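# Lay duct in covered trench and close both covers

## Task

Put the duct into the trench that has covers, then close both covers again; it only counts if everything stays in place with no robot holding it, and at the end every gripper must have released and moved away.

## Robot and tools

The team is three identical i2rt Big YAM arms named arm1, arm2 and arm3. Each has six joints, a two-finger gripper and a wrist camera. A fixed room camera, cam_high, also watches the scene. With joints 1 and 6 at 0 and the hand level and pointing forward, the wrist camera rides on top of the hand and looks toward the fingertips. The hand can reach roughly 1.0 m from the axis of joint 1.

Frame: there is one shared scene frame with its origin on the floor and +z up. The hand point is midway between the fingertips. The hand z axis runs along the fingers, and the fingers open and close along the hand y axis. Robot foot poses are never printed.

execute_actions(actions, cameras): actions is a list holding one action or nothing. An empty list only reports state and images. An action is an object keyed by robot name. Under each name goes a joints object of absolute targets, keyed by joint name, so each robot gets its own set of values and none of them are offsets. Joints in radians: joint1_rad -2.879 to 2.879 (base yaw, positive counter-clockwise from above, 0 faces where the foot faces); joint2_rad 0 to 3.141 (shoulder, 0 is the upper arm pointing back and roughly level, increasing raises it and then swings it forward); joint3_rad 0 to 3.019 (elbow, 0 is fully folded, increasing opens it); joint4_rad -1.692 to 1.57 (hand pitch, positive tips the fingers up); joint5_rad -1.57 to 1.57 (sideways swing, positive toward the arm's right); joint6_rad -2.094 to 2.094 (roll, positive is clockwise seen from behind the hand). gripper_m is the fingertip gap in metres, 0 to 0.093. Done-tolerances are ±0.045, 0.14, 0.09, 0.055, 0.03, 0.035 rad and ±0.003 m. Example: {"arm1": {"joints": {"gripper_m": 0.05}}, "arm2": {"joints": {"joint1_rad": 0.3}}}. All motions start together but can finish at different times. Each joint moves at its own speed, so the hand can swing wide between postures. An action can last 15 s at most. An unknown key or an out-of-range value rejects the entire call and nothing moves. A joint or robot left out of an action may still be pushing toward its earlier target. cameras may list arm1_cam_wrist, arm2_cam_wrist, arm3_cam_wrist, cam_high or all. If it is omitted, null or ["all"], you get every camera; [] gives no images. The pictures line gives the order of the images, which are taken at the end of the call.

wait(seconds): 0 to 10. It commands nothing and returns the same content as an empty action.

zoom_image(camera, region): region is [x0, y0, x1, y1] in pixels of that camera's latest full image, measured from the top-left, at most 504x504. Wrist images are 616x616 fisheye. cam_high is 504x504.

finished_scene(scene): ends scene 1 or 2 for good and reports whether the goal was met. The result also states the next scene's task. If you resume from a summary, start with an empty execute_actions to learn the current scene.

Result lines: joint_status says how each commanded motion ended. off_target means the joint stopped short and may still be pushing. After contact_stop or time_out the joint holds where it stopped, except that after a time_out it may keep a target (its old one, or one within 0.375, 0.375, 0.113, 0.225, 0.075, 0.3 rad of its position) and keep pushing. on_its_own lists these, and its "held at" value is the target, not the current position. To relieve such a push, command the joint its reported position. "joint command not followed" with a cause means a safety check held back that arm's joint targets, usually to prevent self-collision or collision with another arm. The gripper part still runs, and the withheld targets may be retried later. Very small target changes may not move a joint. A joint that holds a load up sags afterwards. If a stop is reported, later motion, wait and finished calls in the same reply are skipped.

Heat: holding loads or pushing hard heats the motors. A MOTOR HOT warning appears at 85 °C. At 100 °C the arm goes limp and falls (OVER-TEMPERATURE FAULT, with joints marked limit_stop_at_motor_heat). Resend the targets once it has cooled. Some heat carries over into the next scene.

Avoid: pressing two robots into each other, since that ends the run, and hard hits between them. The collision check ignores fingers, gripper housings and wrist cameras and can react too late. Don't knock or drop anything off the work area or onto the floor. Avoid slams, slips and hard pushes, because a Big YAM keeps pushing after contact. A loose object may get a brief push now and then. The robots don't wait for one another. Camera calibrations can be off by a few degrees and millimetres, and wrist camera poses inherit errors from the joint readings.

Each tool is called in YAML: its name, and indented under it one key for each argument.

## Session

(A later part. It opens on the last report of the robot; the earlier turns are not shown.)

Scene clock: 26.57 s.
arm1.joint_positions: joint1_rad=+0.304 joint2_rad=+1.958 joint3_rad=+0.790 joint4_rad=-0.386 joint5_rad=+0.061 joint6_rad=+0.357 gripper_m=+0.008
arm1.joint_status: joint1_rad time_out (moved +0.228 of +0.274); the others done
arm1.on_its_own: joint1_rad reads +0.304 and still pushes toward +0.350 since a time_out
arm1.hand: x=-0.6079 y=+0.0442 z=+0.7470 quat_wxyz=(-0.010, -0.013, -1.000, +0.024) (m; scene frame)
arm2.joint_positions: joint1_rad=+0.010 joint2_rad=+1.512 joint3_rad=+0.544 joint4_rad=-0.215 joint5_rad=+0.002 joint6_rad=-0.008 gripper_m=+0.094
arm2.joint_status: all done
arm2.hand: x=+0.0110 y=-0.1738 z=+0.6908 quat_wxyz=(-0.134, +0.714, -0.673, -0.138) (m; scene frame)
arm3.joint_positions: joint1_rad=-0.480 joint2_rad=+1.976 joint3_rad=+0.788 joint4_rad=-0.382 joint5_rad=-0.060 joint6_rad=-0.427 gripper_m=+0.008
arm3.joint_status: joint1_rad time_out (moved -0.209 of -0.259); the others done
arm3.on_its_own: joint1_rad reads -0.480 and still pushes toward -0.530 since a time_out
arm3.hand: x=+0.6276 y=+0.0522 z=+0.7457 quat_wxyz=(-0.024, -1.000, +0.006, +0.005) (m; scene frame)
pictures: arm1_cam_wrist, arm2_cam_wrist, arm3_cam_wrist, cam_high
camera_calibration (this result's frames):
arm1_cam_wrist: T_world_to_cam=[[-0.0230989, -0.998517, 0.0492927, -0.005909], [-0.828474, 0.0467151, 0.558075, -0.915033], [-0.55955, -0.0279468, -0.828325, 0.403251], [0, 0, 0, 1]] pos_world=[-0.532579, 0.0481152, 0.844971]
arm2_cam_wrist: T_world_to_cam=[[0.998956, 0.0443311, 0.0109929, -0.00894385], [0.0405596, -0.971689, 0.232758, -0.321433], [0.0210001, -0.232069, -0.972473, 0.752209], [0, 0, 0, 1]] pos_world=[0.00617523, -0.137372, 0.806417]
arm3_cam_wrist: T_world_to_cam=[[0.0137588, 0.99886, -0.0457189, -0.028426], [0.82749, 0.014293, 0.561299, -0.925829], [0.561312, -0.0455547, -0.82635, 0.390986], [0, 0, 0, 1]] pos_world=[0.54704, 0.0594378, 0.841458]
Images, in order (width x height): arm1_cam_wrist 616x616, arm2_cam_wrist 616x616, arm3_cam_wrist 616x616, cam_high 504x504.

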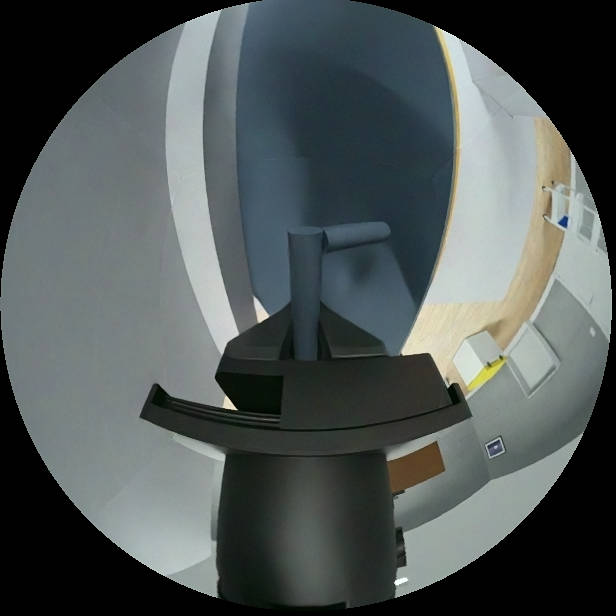

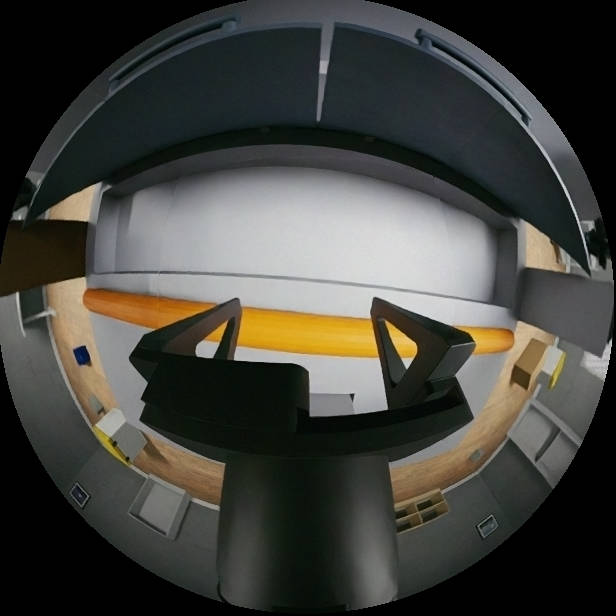

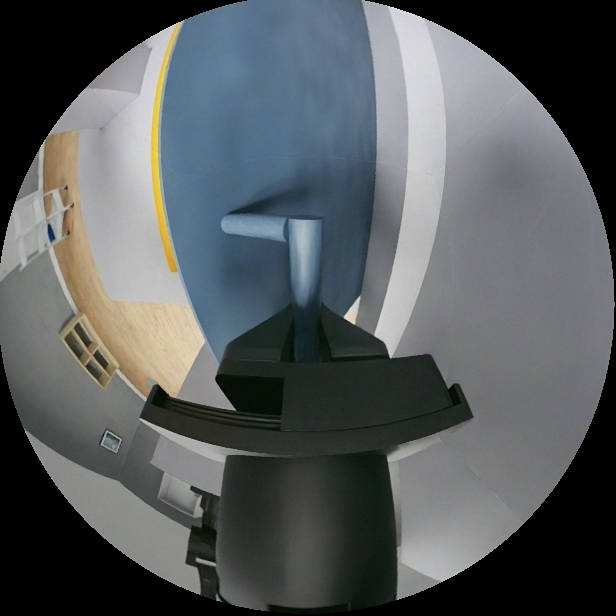

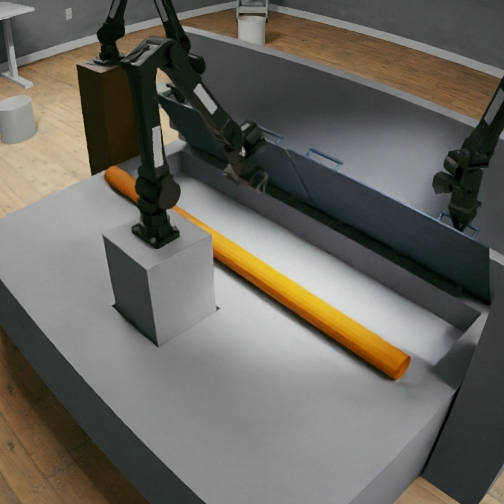

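execute_actions:
  actions:
    - {"arm2":{"joints":{"joint1_rad":0.103,"joint2_rad":1.92,"joint3_rad":0.575,"joint4_rad":-0.205,"joint6_rad":-1.41}}}
  cameras: ["arm2_cam_wrist","cam_high"]

Scene clock: 29.97 s.
arm1.joint_positions: joint1_rad=+0.304 joint2_rad=+1.958 joint3_rad=+0.790 joint4_rad=-0.386 joint5_rad=+0.061 joint6_rad=+0.357 gripper_m=+0.008
arm1.joint_status: not commanded
arm1.on_its_own: joint1_rad reads +0.304 and still pushes toward +0.350 since a time_out
arm1.hand: x=-0.6079 y=+0.0442 z=+0.7470 quat_wxyz=(-0.010, -0.013, -1.000, +0.024) (m; scene frame)
arm2.joint_positions: joint1_rad=+0.098 joint2_rad=+1.931 joint3_rad=+0.555 joint4_rad=-0.214 joint5_rad=+0.002 joint6_rad=-1.402 gripper_m=+0.094
arm2.joint_status: all done
arm2.hand: x=-0.0096 y=-0.2649 z=+0.5611 quat_wxyz=(+0.009, +1.000, -0.014, +0.002) (m; scene frame)
arm3.joint_positions: joint1_rad=-0.480 joint2_rad=+1.976 joint3_rad=+0.788 joint4_rad=-0.382 joint5_rad=-0.060 joint6_rad=-0.427 gripper_m=+0.008
arm3.joint_status: not commanded
arm3.on_its_own: joint1_rad reads -0.480 and still pushes toward -0.530 since a time_out
arm3.hand: x=+0.6276 y=+0.0522 z=+0.7457 quat_wxyz=(-0.024, -1.000, +0.006, +0.005) (m; scene frame)
pictures: arm2_cam_wrist, cam_high
camera_calibration (this result's frames):
arm2_cam_wrist: T_world_to_cam=[[0.0399973, 0.999172, -0.00749412, 0.271234], [0.809009, -0.0279813, 0.58713, -0.320392], [0.586434, -0.0295464, -0.809458, 0.572992], [0, 0, 0, 1]] pos_world=[-0.0876704, -0.263044, 0.653957]
Images, in order (width x height): arm2_cam_wrist 616x616, cam_high 504x504.

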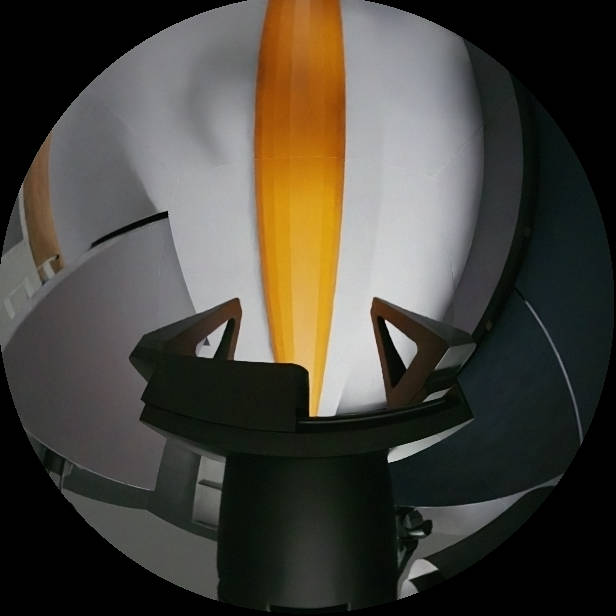

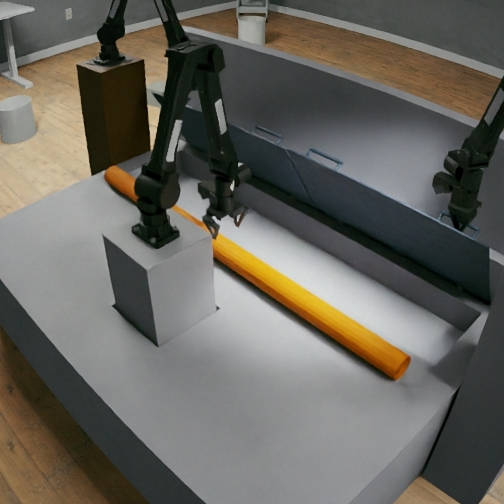

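execute_actions:
  actions:
    - {"arm2":{"joints":{"joint2_rad":2.06,"joint3_rad":0.575,"joint4_rad":-0.045}}}
  cameras: ["arm2_cam_wrist"]

Scene clock: 31.33 s.
arm1.joint_positions: joint1_rad=+0.304 joint2_rad=+1.958 joint3_rad=+0.790 joint4_rad=-0.386 joint5_rad=+0.061 joint6_rad=+0.357 gripper_m=+0.008
arm1.joint_status: not commanded
arm1.on_its_own: joint1_rad reads +0.304 and still pushes toward +0.350 since a time_out
arm1.hand: x=-0.6079 y=+0.0442 z=+0.7470 quat_wxyz=(-0.010, -0.013, -1.000, +0.024) (m; scene frame)
arm2.joint_positions: joint1_rad=+0.098 joint2_rad=+2.071 joint3_rad=+0.563 joint4_rad=-0.056 joint5_rad=+0.002 joint6_rad=-1.402 gripper_m=+0.094
arm2.joint_status: all done
arm2.hand: x=-0.0097 y=-0.2640 z=+0.5240 quat_wxyz=(-0.004, +1.000, -0.014, +0.000) (m; scene frame)
arm3.joint_positions: joint1_rad=-0.480 joint2_rad=+1.976 joint3_rad=+0.788 joint4_rad=-0.382 joint5_rad=-0.060 joint6_rad=-0.427 gripper_m=+0.008
arm3.joint_status: not commanded
arm3.on_its_own: joint1_rad reads -0.480 and still pushes toward -0.530 since a time_out
arm3.hand: x=+0.6276 y=+0.0522 z=+0.7457 quat_wxyz=(-0.024, -1.000, +0.006, +0.005) (m; scene frame)
pictures: arm2_cam_wrist
camera_calibration (this result's frames):
arm2_cam_wrist: T_world_to_cam=[[0.0392562, 0.999053, 0.0187729, 0.256222], [0.81123, -0.0428339, 0.583157, -0.300279], [0.583409, -0.00766341, -0.812143, 0.550201], [0, 0, 0, 1]] pos_world=[-0.087455, -0.264625, 0.617142]
Images, in order (width x height): arm2_cam_wrist 616x616.

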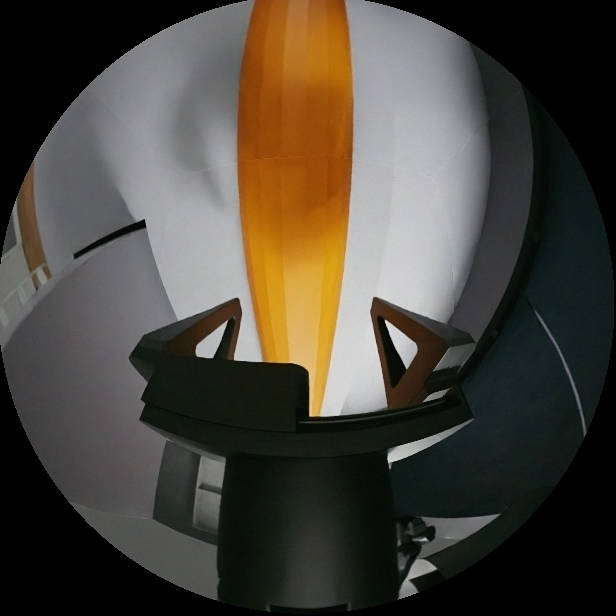

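execute_actions:
  actions:
    - {"arm2":{"joints":{"joint2_rad":2.15,"joint3_rad":0.585,"joint4_rad":0.0}}}
  cameras: []

execute_actions:
  actions:
    - {"arm2":{"joints":{"joint2_rad":2.305,"joint3_rad":0.645,"joint4_rad":0.115}}}
  cameras: ["arm2_cam_wrist","cam_high"]

Scene clock: 32.70 s.
arm1.joint_positions: joint1_rad=+0.304 joint2_rad=+1.958 joint3_rad=+0.790 joint4_rad=-0.386 joint5_rad=+0.061 joint6_rad=+0.357 gripper_m=+0.008
arm1.joint_status: not commanded
arm1.on_its_own: joint1_rad reads +0.304 and still pushes toward +0.350 since a time_out
arm1.hand: x=-0.6079 y=+0.0442 z=+0.7470 quat_wxyz=(-0.010, -0.013, -1.000, +0.024) (m; scene frame)
arm2.joint_positions: joint1_rad=+0.098 joint2_rad=+2.156 joint3_rad=+0.577 joint4_rad=-0.011 joint5_rad=+0.002 joint6_rad=-1.402 gripper_m=+0.094
arm2.joint_status: all done
arm2.hand: x=-0.0085 y=-0.2726 z=+0.5018 quat_wxyz=(+0.009, +1.000, -0.014, +0.002) (m; scene frame)
arm3.joint_positions: joint1_rad=-0.480 joint2_rad=+1.976 joint3_rad=+0.788 joint4_rad=-0.382 joint5_rad=-0.060 joint6_rad=-0.427 gripper_m=+0.008
arm3.joint_status: not commanded
arm3.on_its_own: joint1_rad reads -0.480 and still pushes toward -0.530 since a time_out
arm3.hand: x=+0.6276 y=+0.0522 z=+0.7457 quat_wxyz=(-0.024, -1.000, +0.006, +0.005) (m; scene frame)
pictures: none
No camera images: the call's "cameras" was empty. Leave "cameras" out to get every camera's image.

Scene clock: 33.53 s.
arm1.joint_positions: joint1_rad=+0.304 joint2_rad=+1.958 joint3_rad=+0.790 joint4_rad=-0.386 joint5_rad=+0.061 joint6_rad=+0.357 gripper_m=+0.008
arm1.joint_status: not commanded
arm1.on_its_own: joint1_rad reads +0.304 and still pushes toward +0.350 since a time_out
arm1.hand: x=-0.6079 y=+0.0442 z=+0.7470 quat_wxyz=(-0.010, -0.013, -1.000, +0.024) (m; scene frame)
arm2.joint_positions: joint1_rad=+0.098 joint2_rad=+2.312 joint3_rad=+0.637 joint4_rad=+0.102 joint5_rad=+0.000 joint6_rad=-1.403 gripper_m=+0.094
arm2.joint_status: all done
arm2.hand: x=-0.0098 y=-0.2654 z=+0.4590 quat_wxyz=(+0.001, +1.000, -0.014, +0.000) (m; scene frame)
arm3.joint_positions: joint1_rad=-0.480 joint2_rad=+1.976 joint3_rad=+0.788 joint4_rad=-0.382 joint5_rad=-0.060 joint6_rad=-0.427 gripper_m=+0.008
arm3.joint_status: not commanded
arm3.on_its_own: joint1_rad reads -0.480 and still pushes toward -0.530 since a time_out
arm3.hand: x=+0.6276 y=+0.0522 z=+0.7457 quat_wxyz=(-0.024, -1.000, +0.006, +0.005) (m; scene frame)
pictures: arm2_cam_wrist, cam_high
camera_calibration (this result's frames):
arm2_cam_wrist: T_world_to_cam=[[0.0388785, 0.999199, 0.00942472, 0.263207], [0.811597, -0.0370784, 0.58304, -0.260769], [0.582922, -0.0150186, -0.812389, 0.495663], [0, 0, 0, 1]] pos_world=[-0.0875267, -0.265221, 0.55223]
Images, in order (width x height): arm2_cam_wrist 616x616, cam_high 504x504.

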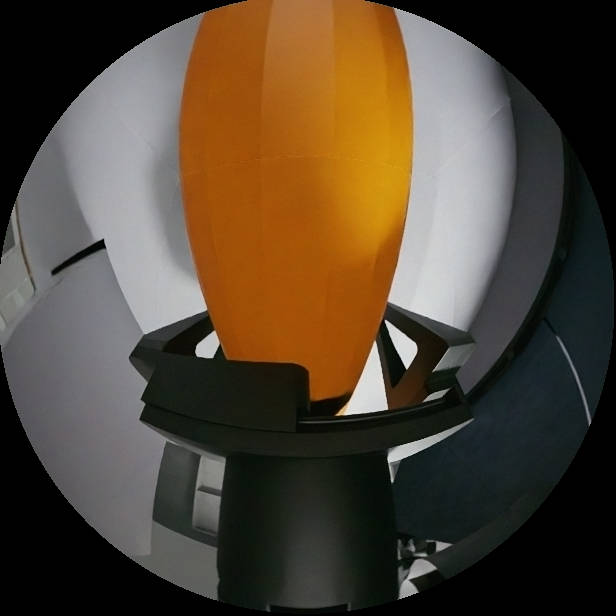

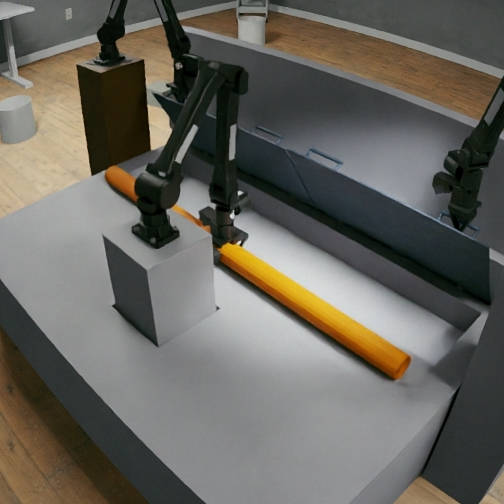

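Close, lift slightly.

execute_actions:
  actions:
    - {"arm2":{"joints":{"gripper_m":0.04}}}
  cameras: []

execute_actions:
  actions:
    - {"arm2":{"joints":{"joint2_rad":2.10,"joint3_rad":0.60,"joint4_rad":-0.01}}}
  cameras: ["arm2_cam_wrist","cam_high"]

Scene clock: 35.07 s.
arm1.joint_positions: joint1_rad=+0.304 joint2_rad=+1.958 joint3_rad=+0.790 joint4_rad=-0.386 joint5_rad=+0.061 joint6_rad=+0.357 gripper_m=+0.008
arm1.joint_status: not commanded
arm1.on_its_own: joint1_rad reads +0.304 and still pushes toward +0.350 since a time_out
arm1.hand: x=-0.6079 y=+0.0442 z=+0.7470 quat_wxyz=(-0.010, -0.013, -1.000, +0.024) (m; scene frame)
arm2.joint_positions: joint1_rad=+0.098 joint2_rad=+2.312 joint3_rad=+0.632 joint4_rad=+0.101 joint5_rad=-0.001 joint6_rad=-1.399 gripper_m=+0.073
arm2.joint_status: gripper_m off_target (ended at +0.073, target +0.040)
arm2.hand: x=-0.0095 y=-0.2693 z=+0.4591 quat_wxyz=(+0.005, +1.000, -0.015, +0.000) (m; scene frame)
arm3.joint_positions: joint1_rad=-0.480 joint2_rad=+1.976 joint3_rad=+0.788 joint4_rad=-0.382 joint5_rad=-0.060 joint6_rad=-0.427 gripper_m=+0.008
arm3.joint_status: not commanded
arm3.on_its_own: joint1_rad reads -0.480 and still pushes toward -0.530 since a time_out
arm3.hand: x=+0.6276 y=+0.0522 z=+0.7457 quat_wxyz=(-0.024, -1.000, +0.006, +0.005) (m; scene frame)
pictures: none
No camera images: the call's "cameras" was empty. Leave "cameras" out to get every camera's image.

Scene clock: 36.13 s.
arm1.joint_positions: joint1_rad=+0.304 joint2_rad=+1.958 joint3_rad=+0.790 joint4_rad=-0.386 joint5_rad=+0.061 joint6_rad=+0.357 gripper_m=+0.008
arm1.joint_status: not commanded
arm1.on_its_own: joint1_rad reads +0.304 and still pushes toward +0.350 since a time_out
arm1.hand: x=-0.6079 y=+0.0442 z=+0.7470 quat_wxyz=(-0.010, -0.013, -1.000, +0.024) (m; scene frame)
arm2.joint_positions: joint1_rad=+0.098 joint2_rad=+2.147 joint3_rad=+0.602 joint4_rad=-0.009 joint5_rad=-0.001 joint6_rad=-1.405 gripper_m=+0.073
arm2.joint_status: all done
arm2.hand: x=-0.0116 y=-0.2540 z=+0.5041 quat_wxyz=(-0.008, +1.000, -0.013, -0.002) (m; scene frame)
arm3.joint_positions: joint1_rad=-0.480 joint2_rad=+1.976 joint3_rad=+0.788 joint4_rad=-0.382 joint5_rad=-0.060 joint6_rad=-0.427 gripper_m=+0.008
arm3.joint_status: not commanded
arm3.on_its_own: joint1_rad reads -0.480 and still pushes toward -0.530 since a time_out
arm3.hand: x=+0.6276 y=+0.0522 z=+0.7457 quat_wxyz=(-0.024, -1.000, +0.006, +0.005) (m; scene frame)
pictures: arm2_cam_wrist, cam_high
camera_calibration (this result's frames):
arm2_cam_wrist: T_world_to_cam=[[0.0370282, 0.998941, 0.0273085, 0.242357], [0.8136, -0.0460029, 0.579602, -0.285731], [0.580244, 0.000756557, -0.814442, 0.538497], [0, 0, 0, 1]] pos_world=[-0.088963, -0.255652, 0.597567]
Images, in order (width x height): arm2_cam_wrist 616x616, cam_high 504x504.

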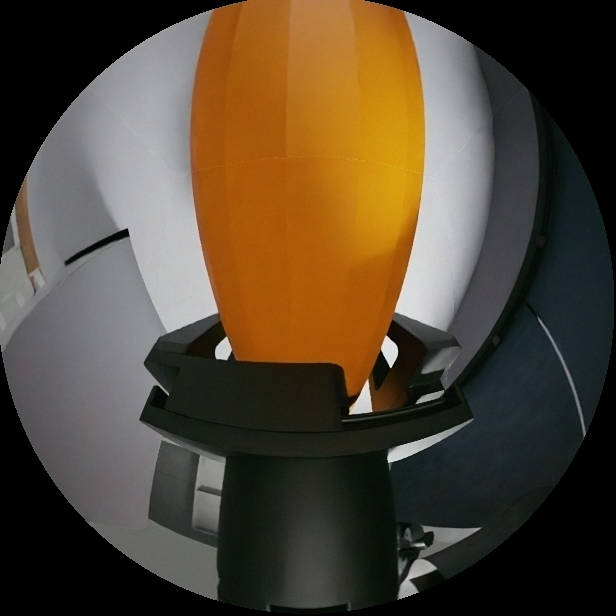

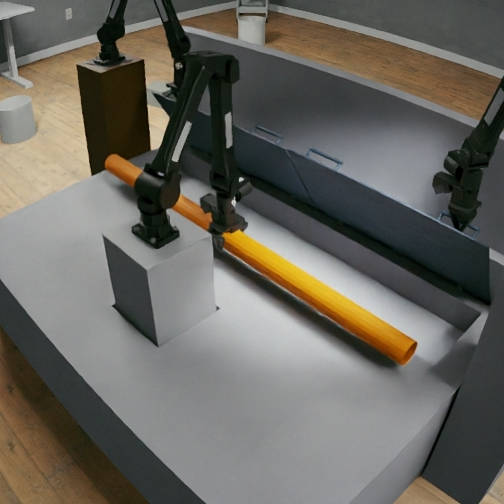

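execute_actions:
  actions:
    - {"arm2":{"joints":{"joint1_rad":0.05,"joint2_rad":2.14,"joint3_rad":0.85,"joint4_rad":-0.15,"joint6_rad":-1.48}}}
  cameras: []

execute_actions:
  actions:
    - {"arm2":{"joints":{"joint1_rad":0.0,"joint2_rad":2.21,"joint3_rad":1.09,"joint4_rad":-0.26,"joint6_rad":-1.545}}}

Scene clock: 39.63 s.
arm1.joint_positions: joint1_rad=+0.304 joint2_rad=+1.958 joint3_rad=+0.790 joint4_rad=-0.386 joint5_rad=+0.061 joint6_rad=+0.357 gripper_m=+0.008
arm1.joint_status: not commanded
arm1.on_its_own: joint1_rad reads +0.304 and still pushes toward +0.350 since a time_out
arm1.hand: x=-0.6079 y=+0.0442 z=+0.7470 quat_wxyz=(-0.010, -0.013, -1.000, +0.024) (m; scene frame)
arm2.joint_positions: joint1_rad=+0.059 joint2_rad=+2.209 joint3_rad=+0.841 joint4_rad=-0.150 joint5_rad=-0.001 joint6_rad=-1.473 gripper_m=+0.073
arm2.joint_status: all done
arm2.hand: x=-0.0095 y=-0.1604 z=+0.4951 quat_wxyz=(-0.026, +1.000, +0.002, -0.003) (m; scene frame)
arm3.joint_positions: joint1_rad=-0.480 joint2_rad=+1.976 joint3_rad=+0.788 joint4_rad=-0.382 joint5_rad=-0.060 joint6_rad=-0.427 gripper_m=+0.008
arm3.joint_status: not commanded
arm3.on_its_own: joint1_rad reads -0.480 and still pushes toward -0.530 since a time_out
arm3.hand: x=+0.6276 y=+0.0522 z=+0.7457 quat_wxyz=(-0.024, -1.000, +0.006, +0.005) (m; scene frame)
pictures: none
No camera images: the call's "cameras" was empty. Leave "cameras" out to get every camera's image.

Scene clock: 40.80 s.
arm1.joint_positions: joint1_rad=+0.304 joint2_rad=+1.958 joint3_rad=+0.790 joint4_rad=-0.386 joint5_rad=+0.061 joint6_rad=+0.357 gripper_m=+0.008
arm1.joint_status: not commanded
arm1.on_its_own: joint1_rad reads +0.304 and still pushes toward +0.350 since a time_out
arm1.hand: x=-0.6079 y=+0.0442 z=+0.7470 quat_wxyz=(-0.010, -0.013, -1.000, +0.024) (m; scene frame)
arm2.joint_positions: joint1_rad=+0.005 joint2_rad=+2.296 joint3_rad=+1.066 joint4_rad=-0.261 joint5_rad=+0.001 joint6_rad=-1.538 gripper_m=+0.073
arm2.joint_status: all done
arm2.hand: x=+0.0083 y=-0.0797 z=+0.4844 quat_wxyz=(-0.040, +0.999, +0.007, -0.001) (m; scene frame)
arm3.joint_positions: joint1_rad=-0.480 joint2_rad=+1.976 joint3_rad=+0.788 joint4_rad=-0.382 joint5_rad=-0.060 joint6_rad=-0.427 gripper_m=+0.008
arm3.joint_status: not commanded
arm3.on_its_own: joint1_rad reads -0.480 and still pushes toward -0.530 since a time_out
arm3.hand: x=+0.6276 y=+0.0522 z=+0.7457 quat_wxyz=(-0.024, -1.000, +0.006, +0.005) (m; scene frame)
pictures: arm1_cam_wrist, arm2_cam_wrist, arm3_cam_wrist, cam_high
camera_calibration (this result's frames):
arm1_cam_wrist: T_world_to_cam=[[-0.0230989, -0.998517, 0.0492927, -0.005909], [-0.828474, 0.0467151, 0.558075, -0.915033], [-0.55955, -0.0279468, -0.828325, 0.403251], [0, 0, 0, 1]] pos_world=[-0.532579, 0.0481152, 0.844971]
arm2_cam_wrist: T_world_to_cam=[[-0.00288894, 0.995893, 0.0904912, 0.0374929], [0.814171, -0.0501988, 0.578452, -0.282183], [0.580619, 0.0753464, -0.810682, 0.514883], [0, 0, 0, 1]] pos_world=[-0.0690972, -0.0902988, 0.577243]
arm3_cam_wrist: T_world_to_cam=[[0.0137588, 0.99886, -0.0457189, -0.028426], [0.82749, 0.014293, 0.561299, -0.925829], [0.561312, -0.0455547, -0.82635, 0.390986], [0, 0, 0, 1]] pos_world=[0.54704, 0.0594378, 0.841458]
Images, in order (width x height): arm1_cam_wrist 616x616, arm2_cam_wrist 616x616, arm3_cam_wrist 616x616, cam_high 504x504.

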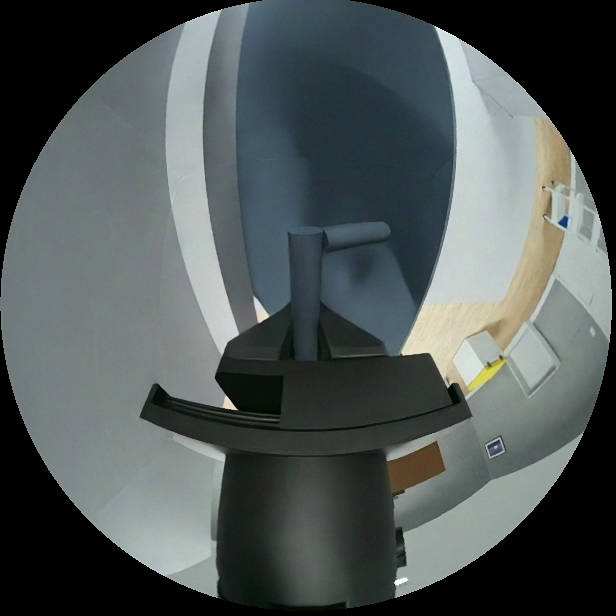

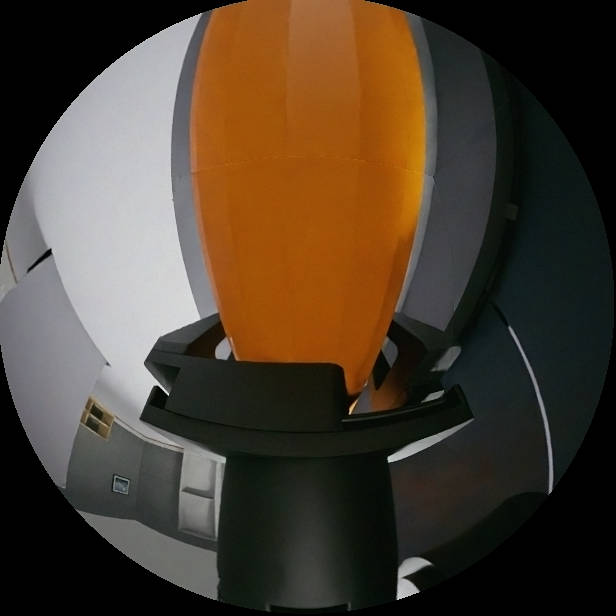

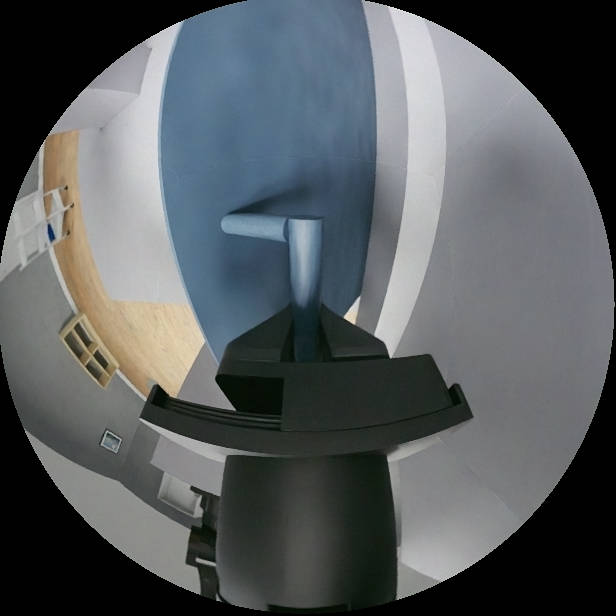

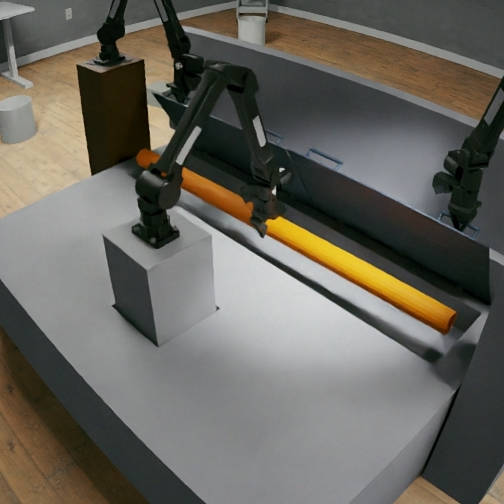

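execute_actions:
  actions:
    - {"arm2":{"joints":{"joint2_rad":2.35,"joint3_rad":1.19,"joint4_rad":-0.19}}}
  cameras: ["arm2_cam_wrist","cam_high"]

zoom_image:
  camera: "cam_high"
  region: [100, 120, 504, 400]

Scene clock: 42.43 s.
arm1.joint_positions: joint1_rad=+0.304 joint2_rad=+1.958 joint3_rad=+0.790 joint4_rad=-0.386 joint5_rad=+0.061 joint6_rad=+0.357 gripper_m=+0.008
arm1.joint_status: not commanded
arm1.on_its_own: joint1_rad reads +0.304 and still pushes toward +0.350 since a time_out
arm1.hand: x=-0.6079 y=+0.0442 z=+0.7470 quat_wxyz=(-0.010, -0.013, -1.000, +0.024) (m; scene frame)
arm2.joint_positions: joint1_rad=+0.005 joint2_rad=+2.452 joint3_rad=+1.152 joint4_rad=-0.201 joint5_rad=+0.001 joint6_rad=-1.538 gripper_m=+0.073
arm2.joint_status: all done
arm2.hand: x=+0.0080 y=-0.0739 z=+0.4267 quat_wxyz=(-0.035, +0.999, +0.007, -0.001) (m; scene frame)
arm3.joint_positions: joint1_rad=-0.480 joint2_rad=+1.976 joint3_rad=+0.788 joint4_rad=-0.382 joint5_rad=-0.060 joint6_rad=-0.427 gripper_m=+0.008
arm3.joint_status: not commanded
arm3.on_its_own: joint1_rad reads -0.480 and still pushes toward -0.530 since a time_out
arm3.hand: x=+0.6276 y=+0.0522 z=+0.7457 quat_wxyz=(-0.024, -1.000, +0.006, +0.005) (m; scene frame)
pictures: arm2_cam_wrist, cam_high
camera_calibration (this result's frames):
arm2_cam_wrist: T_world_to_cam=[[-0.0029264, 0.996679, 0.0813787, 0.0408809], [0.813919, -0.0449052, 0.579241, -0.248238], [0.580972, 0.0679308, -0.811084, 0.467457], [0, 0, 0, 1]] pos_world=[-0.0694141, -0.0836471, 0.51961]
Images, in order (width x height): arm2_cam_wrist 616x616, cam_high 504x504.

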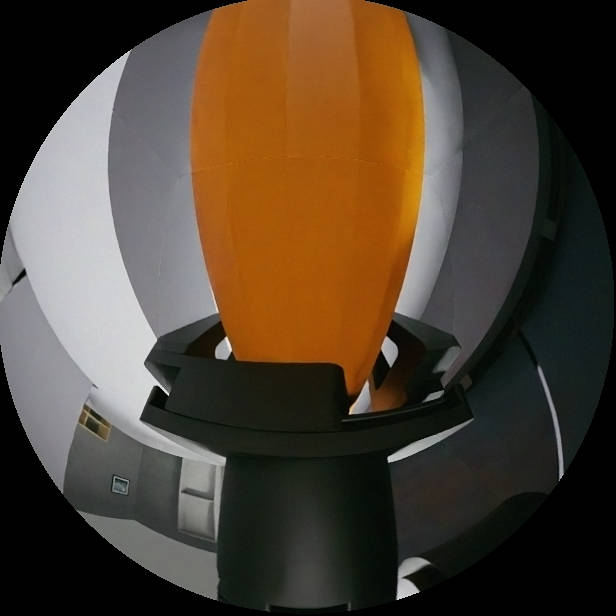

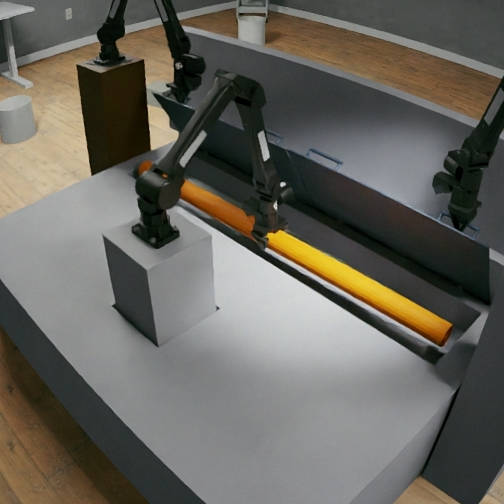

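Region (100, 120, 504, 400) of cam_high's 504x504 image, scaled by 1.248, with more detail than that image has; it fills the top 349 rows of this view, and the rest is white.

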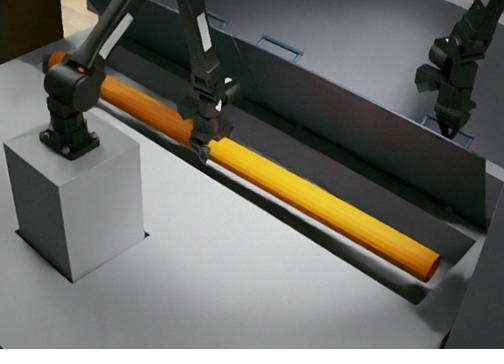

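execute_actions:
  actions:
    - {"arm2":{"joints":{"joint2_rad":2.52,"joint3_rad":1.31,"joint4_rad":-0.11}}}
  cameras: ["arm2_cam_wrist","cam_high"]

Scene clock: 43.77 s.
arm1.joint_positions: joint1_rad=+0.304 joint2_rad=+1.958 joint3_rad=+0.790 joint4_rad=-0.386 joint5_rad=+0.061 joint6_rad=+0.357 gripper_m=+0.008
arm1.joint_status: not commanded
arm1.on_its_own: joint1_rad reads +0.304 and still pushes toward +0.350 since a time_out
arm1.hand: x=-0.6079 y=+0.0442 z=+0.7470 quat_wxyz=(-0.010, -0.013, -1.000, +0.024) (m; scene frame)
arm2.joint_positions: joint1_rad=+0.005 joint2_rad=+2.622 joint3_rad=+1.287 joint4_rad=-0.120 joint5_rad=+0.001 joint6_rad=-1.538 gripper_m=+0.073
arm2.joint_status: all done
arm2.hand: x=+0.0068 y=-0.0486 z=+0.3645 quat_wxyz=(-0.058, +0.998, +0.007, -0.002) (m; scene frame)
arm3.joint_positions: joint1_rad=-0.480 joint2_rad=+1.976 joint3_rad=+0.788 joint4_rad=-0.382 joint5_rad=-0.060 joint6_rad=-0.427 gripper_m=+0.008
arm3.joint_status: not commanded
arm3.on_its_own: joint1_rad reads -0.480 and still pushes toward -0.530 since a time_out
arm3.hand: x=+0.6276 y=+0.0522 z=+0.7457 quat_wxyz=(-0.024, -1.000, +0.006, +0.005) (m; scene frame)
pictures: arm2_cam_wrist, cam_high
camera_calibration (this result's frames):
arm2_cam_wrist: T_world_to_cam=[[-0.0026995, 0.991917, 0.126857, 0.00395514], [0.815175, -0.0712945, 0.57481, -0.209807], [0.579208, 0.104963, -0.808394, 0.41687], [0, 0, 0, 1]] pos_world=[-0.0704148, -0.0626371, 0.457093]
Images, in order (width x height): arm2_cam_wrist 616x616, cam_high 504x504.

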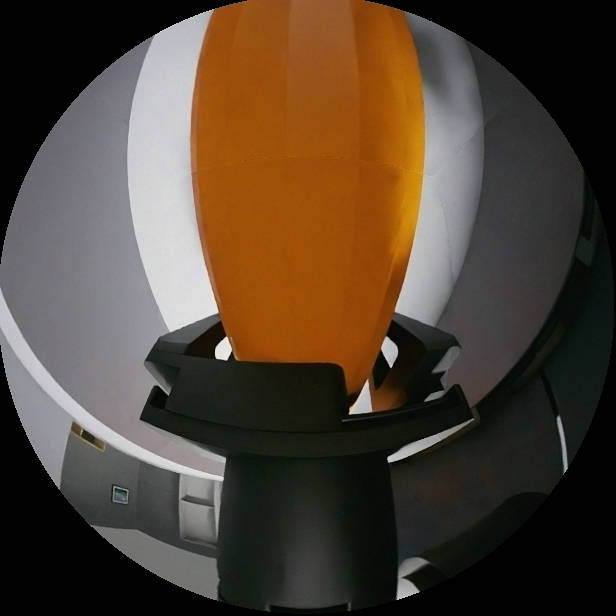

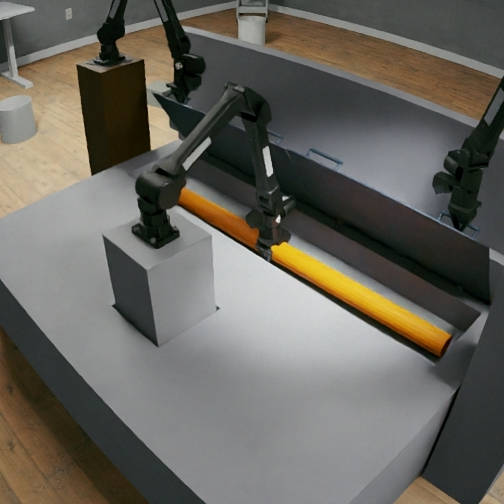

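execute_actions:
  actions:
    - {"arm2":{"joints":{"joint2_rad":2.57}}}
  cameras: ["cam_high"]

Scene clock: 44.80 s.
arm1.joint_positions: joint1_rad=+0.304 joint2_rad=+1.958 joint3_rad=+0.790 joint4_rad=-0.386 joint5_rad=+0.061 joint6_rad=+0.357 gripper_m=+0.008
arm1.joint_status: not commanded
arm1.on_its_own: joint1_rad reads +0.304 and still pushes toward +0.350 since a time_out
arm1.hand: x=-0.6079 y=+0.0442 z=+0.7470 quat_wxyz=(-0.010, -0.013, -1.000, +0.024) (m; scene frame)
arm2.joint_positions: joint1_rad=+0.005 joint2_rad=+2.648 joint3_rad=+1.287 joint4_rad=-0.120 joint5_rad=+0.001 joint6_rad=-1.538 gripper_m=+0.073
arm2.joint_status: all done
arm2.hand: x=+0.0074 y=-0.0615 z=+0.3522 quat_wxyz=(-0.045, +0.999, +0.007, -0.001) (m; scene frame)
arm3.joint_positions: joint1_rad=-0.480 joint2_rad=+1.976 joint3_rad=+0.788 joint4_rad=-0.382 joint5_rad=-0.060 joint6_rad=-0.427 gripper_m=+0.008
arm3.joint_status: not commanded
arm3.on_its_own: joint1_rad reads -0.480 and still pushes toward -0.530 since a time_out
arm3.hand: x=+0.6276 y=+0.0522 z=+0.7457 quat_wxyz=(-0.024, -1.000, +0.006, +0.005) (m; scene frame)
pictures: cam_high
Images, in order (width x height): cam_high 504x504.

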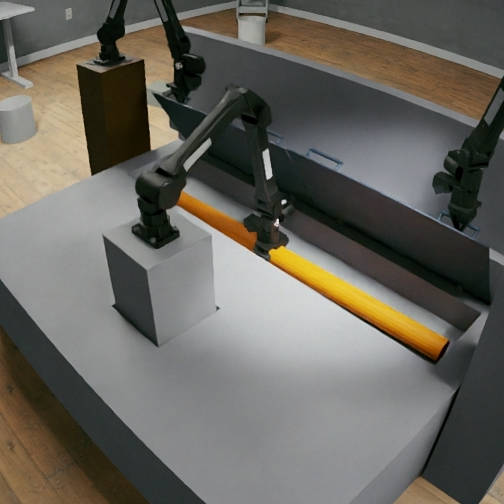

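execute_actions:
  actions:
    - {"arm2":{"joints":{"joint2_rad":2.63,"joint3_rad":1.30}}}
  cameras: []

execute_actions:
  actions:
    - {"arm2":{"joints":{"gripper_m":0.093}}}
  cameras: []

execute_actions:
  actions:
    - {"arm2":{"joints":{"joint2_rad":2.42,"joint3_rad":1.16,"joint4_rad":-0.2}}}
  cameras: []

execute_actions:
  actions:
    - {"arm2":{"joints":{"joint2_rad":2.15,"joint3_rad":0.9,"joint4_rad":-0.25}}}
  cameras: []

execute_actions:
  actions:
    - {"arm2":{"joints":{"joint2_rad":1.6,"joint3_rad":0.5,"joint4_rad":-0.45}}}
  cameras: ["arm2_cam_wrist","cam_high"]

Scene clock: 45.93 s.
arm1.joint_positions: joint1_rad=+0.304 joint2_rad=+1.958 joint3_rad=+0.790 joint4_rad=-0.386 joint5_rad=+0.061 joint6_rad=+0.357 gripper_m=+0.008
arm1.joint_status: not commanded
arm1.on_its_own: joint1_rad reads +0.304 and still pushes toward +0.350 since a time_out
arm1.hand: x=-0.6079 y=+0.0442 z=+0.7470 quat_wxyz=(-0.010, -0.013, -1.000, +0.024) (m; scene frame)
arm2.joint_positions: joint1_rad=+0.005 joint2_rad=+2.650 joint3_rad=+1.287 joint4_rad=-0.120 joint5_rad=+0.001 joint6_rad=-1.538 gripper_m=+0.073
arm2.joint_status: all done
arm2.hand: x=+0.0074 y=-0.0623 z=+0.3515 quat_wxyz=(-0.044, +0.999, +0.007, -0.001) (m; scene frame)
arm3.joint_positions: joint1_rad=-0.480 joint2_rad=+1.976 joint3_rad=+0.788 joint4_rad=-0.382 joint5_rad=-0.060 joint6_rad=-0.427 gripper_m=+0.008
arm3.joint_status: not commanded
arm3.on_its_own: joint1_rad reads -0.480 and still pushes toward -0.530 since a time_out
arm3.hand: x=+0.6276 y=+0.0522 z=+0.7457 quat_wxyz=(-0.024, -1.000, +0.006, +0.005) (m; scene frame)
pictures: none
No camera images: the call's "cameras" was empty. Leave "cameras" out to get every camera's image.

Scene clock: 46.53 s.
arm1.joint_positions: joint1_rad=+0.304 joint2_rad=+1.958 joint3_rad=+0.790 joint4_rad=-0.386 joint5_rad=+0.061 joint6_rad=+0.357 gripper_m=+0.008
arm1.joint_status: not commanded
arm1.on_its_own: joint1_rad reads +0.304 and still pushes toward +0.350 since a time_out
arm1.hand: x=-0.6079 y=+0.0442 z=+0.7470 quat_wxyz=(-0.010, -0.013, -1.000, +0.024) (m; scene frame)
arm2.joint_positions: joint1_rad=+0.005 joint2_rad=+2.647 joint3_rad=+1.288 joint4_rad=-0.119 joint5_rad=+0.001 joint6_rad=-1.538 gripper_m=+0.093
arm2.joint_status: all done
arm2.hand: x=+0.0073 y=-0.0600 z=+0.3530 quat_wxyz=(-0.046, +0.999, +0.008, -0.001) (m; scene frame)
arm3.joint_positions: joint1_rad=-0.480 joint2_rad=+1.976 joint3_rad=+0.788 joint4_rad=-0.382 joint5_rad=-0.060 joint6_rad=-0.427 gripper_m=+0.008
arm3.joint_status: not commanded
arm3.on_its_own: joint1_rad reads -0.480 and still pushes toward -0.530 since a time_out
arm3.hand: x=+0.6276 y=+0.0522 z=+0.7457 quat_wxyz=(-0.024, -1.000, +0.006, +0.005) (m; scene frame)
pictures: none
No camera images: the call's "cameras" was empty. Leave "cameras" out to get every camera's image.

Scene clock: 47.67 s.
arm1.joint_positions: joint1_rad=+0.304 joint2_rad=+1.958 joint3_rad=+0.790 joint4_rad=-0.386 joint5_rad=+0.061 joint6_rad=+0.357 gripper_m=+0.008
arm1.joint_status: not commanded
arm1.on_its_own: joint1_rad reads +0.304 and still pushes toward +0.350 since a time_out
arm1.hand: x=-0.6079 y=+0.0442 z=+0.7470 quat_wxyz=(-0.010, -0.013, -1.000, +0.024) (m; scene frame)
arm2.joint_positions: joint1_rad=+0.005 joint2_rad=+2.413 joint3_rad=+1.161 joint4_rad=-0.195 joint5_rad=+0.001 joint6_rad=-1.538 gripper_m=+0.093
arm2.joint_status: all done
arm2.hand: x=+0.0069 y=-0.0510 z=+0.4458 quat_wxyz=(-0.062, +0.998, +0.008, -0.002) (m; scene frame)
arm3.joint_positions: joint1_rad=-0.480 joint2_rad=+1.976 joint3_rad=+0.788 joint4_rad=-0.382 joint5_rad=-0.060 joint6_rad=-0.427 gripper_m=+0.008
arm3.joint_status: not commanded
arm3.on_its_own: joint1_rad reads -0.480 and still pushes toward -0.530 since a time_out
arm3.hand: x=+0.6276 y=+0.0522 z=+0.7457 quat_wxyz=(-0.024, -1.000, +0.006, +0.005) (m; scene frame)
pictures: none
No camera images: the call's "cameras" was empty. Leave "cameras" out to get every camera's image.

Scene clock: 48.73 s.
arm1.joint_positions: joint1_rad=+0.304 joint2_rad=+1.958 joint3_rad=+0.790 joint4_rad=-0.386 joint5_rad=+0.061 joint6_rad=+0.357 gripper_m=+0.008
arm1.joint_status: not commanded
arm1.on_its_own: joint1_rad reads +0.304 and still pushes toward +0.350 since a time_out
arm1.hand: x=-0.6079 y=+0.0442 z=+0.7470 quat_wxyz=(-0.010, -0.013, -1.000, +0.024) (m; scene frame)
arm2.joint_positions: joint1_rad=+0.005 joint2_rad=+2.143 joint3_rad=+0.909 joint4_rad=-0.247 joint5_rad=+0.001 joint6_rad=-1.538 gripper_m=+0.093
arm2.joint_status: all done
arm2.hand: x=+0.0101 y=-0.1184 z=+0.5273 quat_wxyz=(-0.045, +0.999, +0.008, -0.001) (m; scene frame)
arm3.joint_positions: joint1_rad=-0.480 joint2_rad=+1.976 joint3_rad=+0.788 joint4_rad=-0.382 joint5_rad=-0.060 joint6_rad=-0.427 gripper_m=+0.008
arm3.joint_status: not commanded
arm3.on_its_own: joint1_rad reads -0.480 and still pushes toward -0.530 since a time_out
arm3.hand: x=+0.6276 y=+0.0522 z=+0.7457 quat_wxyz=(-0.024, -1.000, +0.006, +0.005) (m; scene frame)
pictures: none
No camera images: the call's "cameras" was empty. Leave "cameras" out to get every camera's image.

Scene clock: 49.90 s.
arm1.joint_positions: joint1_rad=+0.304 joint2_rad=+1.958 joint3_rad=+0.790 joint4_rad=-0.386 joint5_rad=+0.061 joint6_rad=+0.357 gripper_m=+0.008
arm1.joint_status: not commanded
arm1.on_its_own: joint1_rad reads +0.304 and still pushes toward +0.350 since a time_out
arm1.hand: x=-0.6079 y=+0.0442 z=+0.7470 quat_wxyz=(-0.010, -0.013, -1.000, +0.024) (m; scene frame)
arm2.joint_positions: joint1_rad=+0.005 joint2_rad=+1.601 joint3_rad=+0.508 joint4_rad=-0.445 joint5_rad=+0.001 joint6_rad=-1.538 gripper_m=+0.093
arm2.joint_status: all done
arm2.hand: x=+0.0171 y=-0.2652 z=+0.6430 quat_wxyz=(-0.017, +1.000, +0.008, +0.000) (m; scene frame)
arm3.joint_positions: joint1_rad=-0.480 joint2_rad=+1.976 joint3_rad=+0.788 joint4_rad=-0.382 joint5_rad=-0.060 joint6_rad=-0.427 gripper_m=+0.008
arm3.joint_status: not commanded
arm3.on_its_own: joint1_rad reads -0.480 and still pushes toward -0.530 since a time_out
arm3.hand: x=+0.6276 y=+0.0522 z=+0.7457 quat_wxyz=(-0.024, -1.000, +0.006, +0.005) (m; scene frame)
pictures: arm2_cam_wrist, cam_high
camera_calibration (this result's frames):
arm2_cam_wrist: T_world_to_cam=[[-0.00380019, 0.999003, 0.044488, 0.238374], [0.812899, -0.0228237, 0.581957, -0.38542], [0.582392, 0.0383758, -0.812002, 0.64334], [0, 0, 0, 1]] pos_world=[-0.0604622, -0.271621, 0.736086]
Images, in order (width x height): arm2_cam_wrist 616x616, cam_high 504x504.

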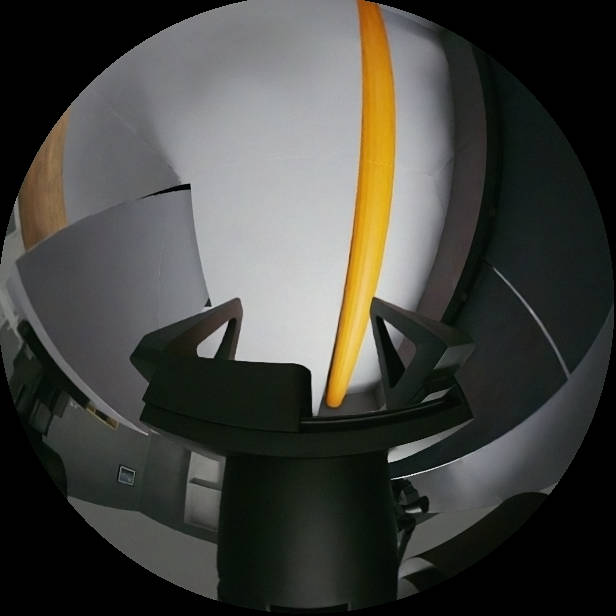

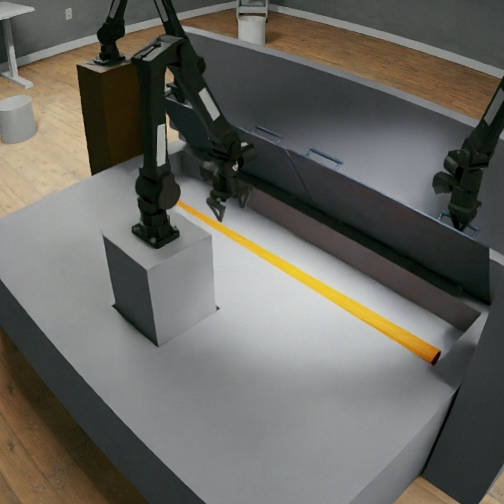

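execute_actions:
  actions:
    - {"arm1":{"joints":{"joint1_rad":0.09,"joint2_rad":2.04,"joint3_rad":0.755,"joint4_rad":-0.23,"joint6_rad":0.13}},"arm3":{"joints":{"joint1_rad":-0.285,"joint2_rad":2.04,"joint3_rad":0.73,"joint4_rad":-0.21,"joint6_rad":-0.22}},"arm2":{"joints":{"joint2_rad":0.9,"joint3_rad":0.7,"joint4_rad":-1.4,"joint6_rad":0}}}
  cameras: []

execute_actions:
  actions:
    - {"arm1":{"joints":{"joint1_rad":-0.125,"joint2_rad":2.30,"joint3_rad":0.86,"joint4_rad":-0.05,"joint6_rad":-0.09}},"arm3":{"joints":{"joint1_rad":-0.06,"joint2_rad":2.30,"joint3_rad":0.81,"joint4_rad":-0.01,"joint6_rad":0.012}}}
  cameras: []

execute_actions:
  actions:
    - {"arm1":{"joints":{"joint1_rad":-0.25,"joint2_rad":2.54,"joint3_rad":1.02,"joint4_rad":0.04,"joint6_rad":-0.21}},"arm3":{"joints":{"joint1_rad":0.075,"joint2_rad":2.54,"joint3_rad":0.97,"joint4_rad":0.065,"joint6_rad":0.14}}}
  cameras: []

execute_actions:
  actions:
    - {"arm1":{"joints":{"joint1_rad":-0.29,"joint2_rad":2.67,"joint3_rad":1.12,"joint4_rad":0.07,"joint6_rad":-0.25}},"arm3":{"joints":{"joint1_rad":0.12,"joint2_rad":2.68,"joint3_rad":1.08,"joint4_rad":0.09,"joint6_rad":0.18}}}
  cameras: ["cam_high"]

Scene clock: 52.87 s.
arm1.joint_positions: joint1_rad=+0.063 joint2_rad=+2.088 joint3_rad=+0.757 joint4_rad=-0.213 joint5_rad=+0.013 joint6_rad=+0.118 gripper_m=+0.008
arm1.joint_status: all done
arm1.hand: x=-0.6087 y=-0.0391 z=+0.6975 quat_wxyz=(-0.006, -0.014, -1.000, +0.003) (m; scene frame)
arm2.joint_positions: joint1_rad=+0.005 joint2_rad=+0.898 joint3_rad=+0.677 joint4_rad=-1.392 joint5_rad=+0.001 joint6_rad=-0.009 gripper_m=+0.093
arm2.joint_status: all done
arm2.hand: x=+0.0211 y=-0.3487 z=+0.8606 quat_wxyz=(+0.014, +0.727, -0.687, +0.015) (m; scene frame)
arm3.joint_positions: joint1_rad=-0.252 joint2_rad=+2.093 joint3_rad=+0.733 joint4_rad=-0.197 joint5_rad=-0.013 joint6_rad=-0.200 gripper_m=+0.008
arm3.joint_status: all done
arm3.hand: x=+0.6279 y=-0.0267 z=+0.6988 quat_wxyz=(-0.002, -1.000, +0.006, +0.000) (m; scene frame)
pictures: none
No camera images: the call's "cameras" was empty. Leave "cameras" out to get every camera's image.

Scene clock: 53.90 s.
arm1.joint_positions: joint1_rad=-0.161 joint2_rad=+2.371 joint3_rad=+0.863 joint4_rad=-0.045 joint5_rad=+0.012 joint6_rad=-0.105 gripper_m=+0.008
arm1.joint_status: all done
arm1.hand: x=-0.6087 y=-0.1206 z=+0.6063 quat_wxyz=(-0.001, -0.014, -1.000, +0.005) (m; scene frame)
arm2.joint_positions: joint1_rad=+0.005 joint2_rad=+0.898 joint3_rad=+0.677 joint4_rad=-1.392 joint5_rad=+0.001 joint6_rad=-0.008 gripper_m=+0.093
arm2.joint_status: not commanded
arm2.hand: x=+0.0211 y=-0.3487 z=+0.8606 quat_wxyz=(+0.014, +0.726, -0.687, +0.015) (m; scene frame)
arm3.joint_positions: joint1_rad=-0.020 joint2_rad=+2.372 joint3_rad=+0.815 joint4_rad=-0.005 joint5_rad=-0.009 joint6_rad=+0.032 gripper_m=+0.007
arm3.joint_status: all done
arm3.hand: x=+0.6261 y=-0.1065 z=+0.6102 quat_wxyz=(-0.002, -1.000, +0.006, -0.004) (m; scene frame)
pictures: none
No camera images: the call's "cameras" was empty. Leave "cameras" out to get every camera's image.

Scene clock: 54.90 s.
arm1.joint_positions: joint1_rad=-0.284 joint2_rad=+2.591 joint3_rad=+1.011 joint4_rad=+0.013 joint5_rad=-0.062 joint6_rad=-0.232 gripper_m=+0.007
arm1.joint_status: all done
arm1.hand: x=-0.6076 y=-0.1547 z=+0.5310 quat_wxyz=(-0.002, -0.013, -0.999, -0.032) (m; scene frame)
arm2.joint_positions: joint1_rad=+0.005 joint2_rad=+0.898 joint3_rad=+0.677 joint4_rad=-1.392 joint5_rad=+0.001 joint6_rad=-0.008 gripper_m=+0.093
arm2.joint_status: not commanded
arm2.hand: x=+0.0211 y=-0.3487 z=+0.8606 quat_wxyz=(+0.014, +0.726, -0.687, +0.015) (m; scene frame)
arm3.joint_positions: joint1_rad=+0.101 joint2_rad=+2.616 joint3_rad=+0.977 joint4_rad=+0.061 joint5_rad=+0.015 joint6_rad=+0.155 gripper_m=+0.007
arm3.joint_status: all done
arm3.hand: x=+0.6238 y=-0.1451 z=+0.5273 quat_wxyz=(+0.011, -1.000, +0.007, -0.011) (m; scene frame)
pictures: none
No camera images: the call's "cameras" was empty. Leave "cameras" out to get every camera's image.

Scene clock: 55.83 s.
arm1.joint_positions: joint1_rad=-0.305 joint2_rad=+2.745 joint3_rad=+1.129 joint4_rad=+0.059 joint5_rad=-0.020 joint6_rad=-0.253 gripper_m=+0.007
arm1.joint_status: all done
arm1.hand: x=-0.6073 y=-0.1708 z=+0.4742 quat_wxyz=(-0.001, -0.013, -1.000, -0.010) (m; scene frame)
arm2.joint_positions: joint1_rad=+0.005 joint2_rad=+0.898 joint3_rad=+0.677 joint4_rad=-1.392 joint5_rad=+0.001 joint6_rad=-0.008 gripper_m=+0.093
arm2.joint_status: not commanded
arm2.hand: x=+0.0211 y=-0.3487 z=+0.8606 quat_wxyz=(+0.014, +0.726, -0.687, +0.015) (m; scene frame)
arm3.joint_positions: joint1_rad=+0.132 joint2_rad=+2.758 joint3_rad=+1.091 joint4_rad=+0.083 joint5_rad=+0.010 joint6_rad=+0.186 gripper_m=+0.007
arm3.joint_status: all done
arm3.hand: x=+0.6232 y=-0.1571 z=+0.4756 quat_wxyz=(+0.009, -1.000, +0.007, -0.013) (m; scene frame)
pictures: cam_high
Images, in order (width x height): cam_high 504x504.

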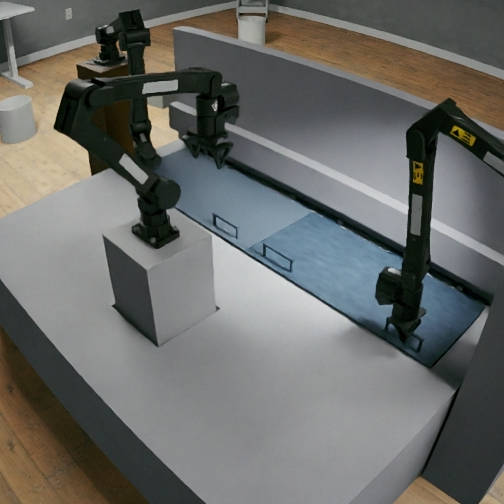

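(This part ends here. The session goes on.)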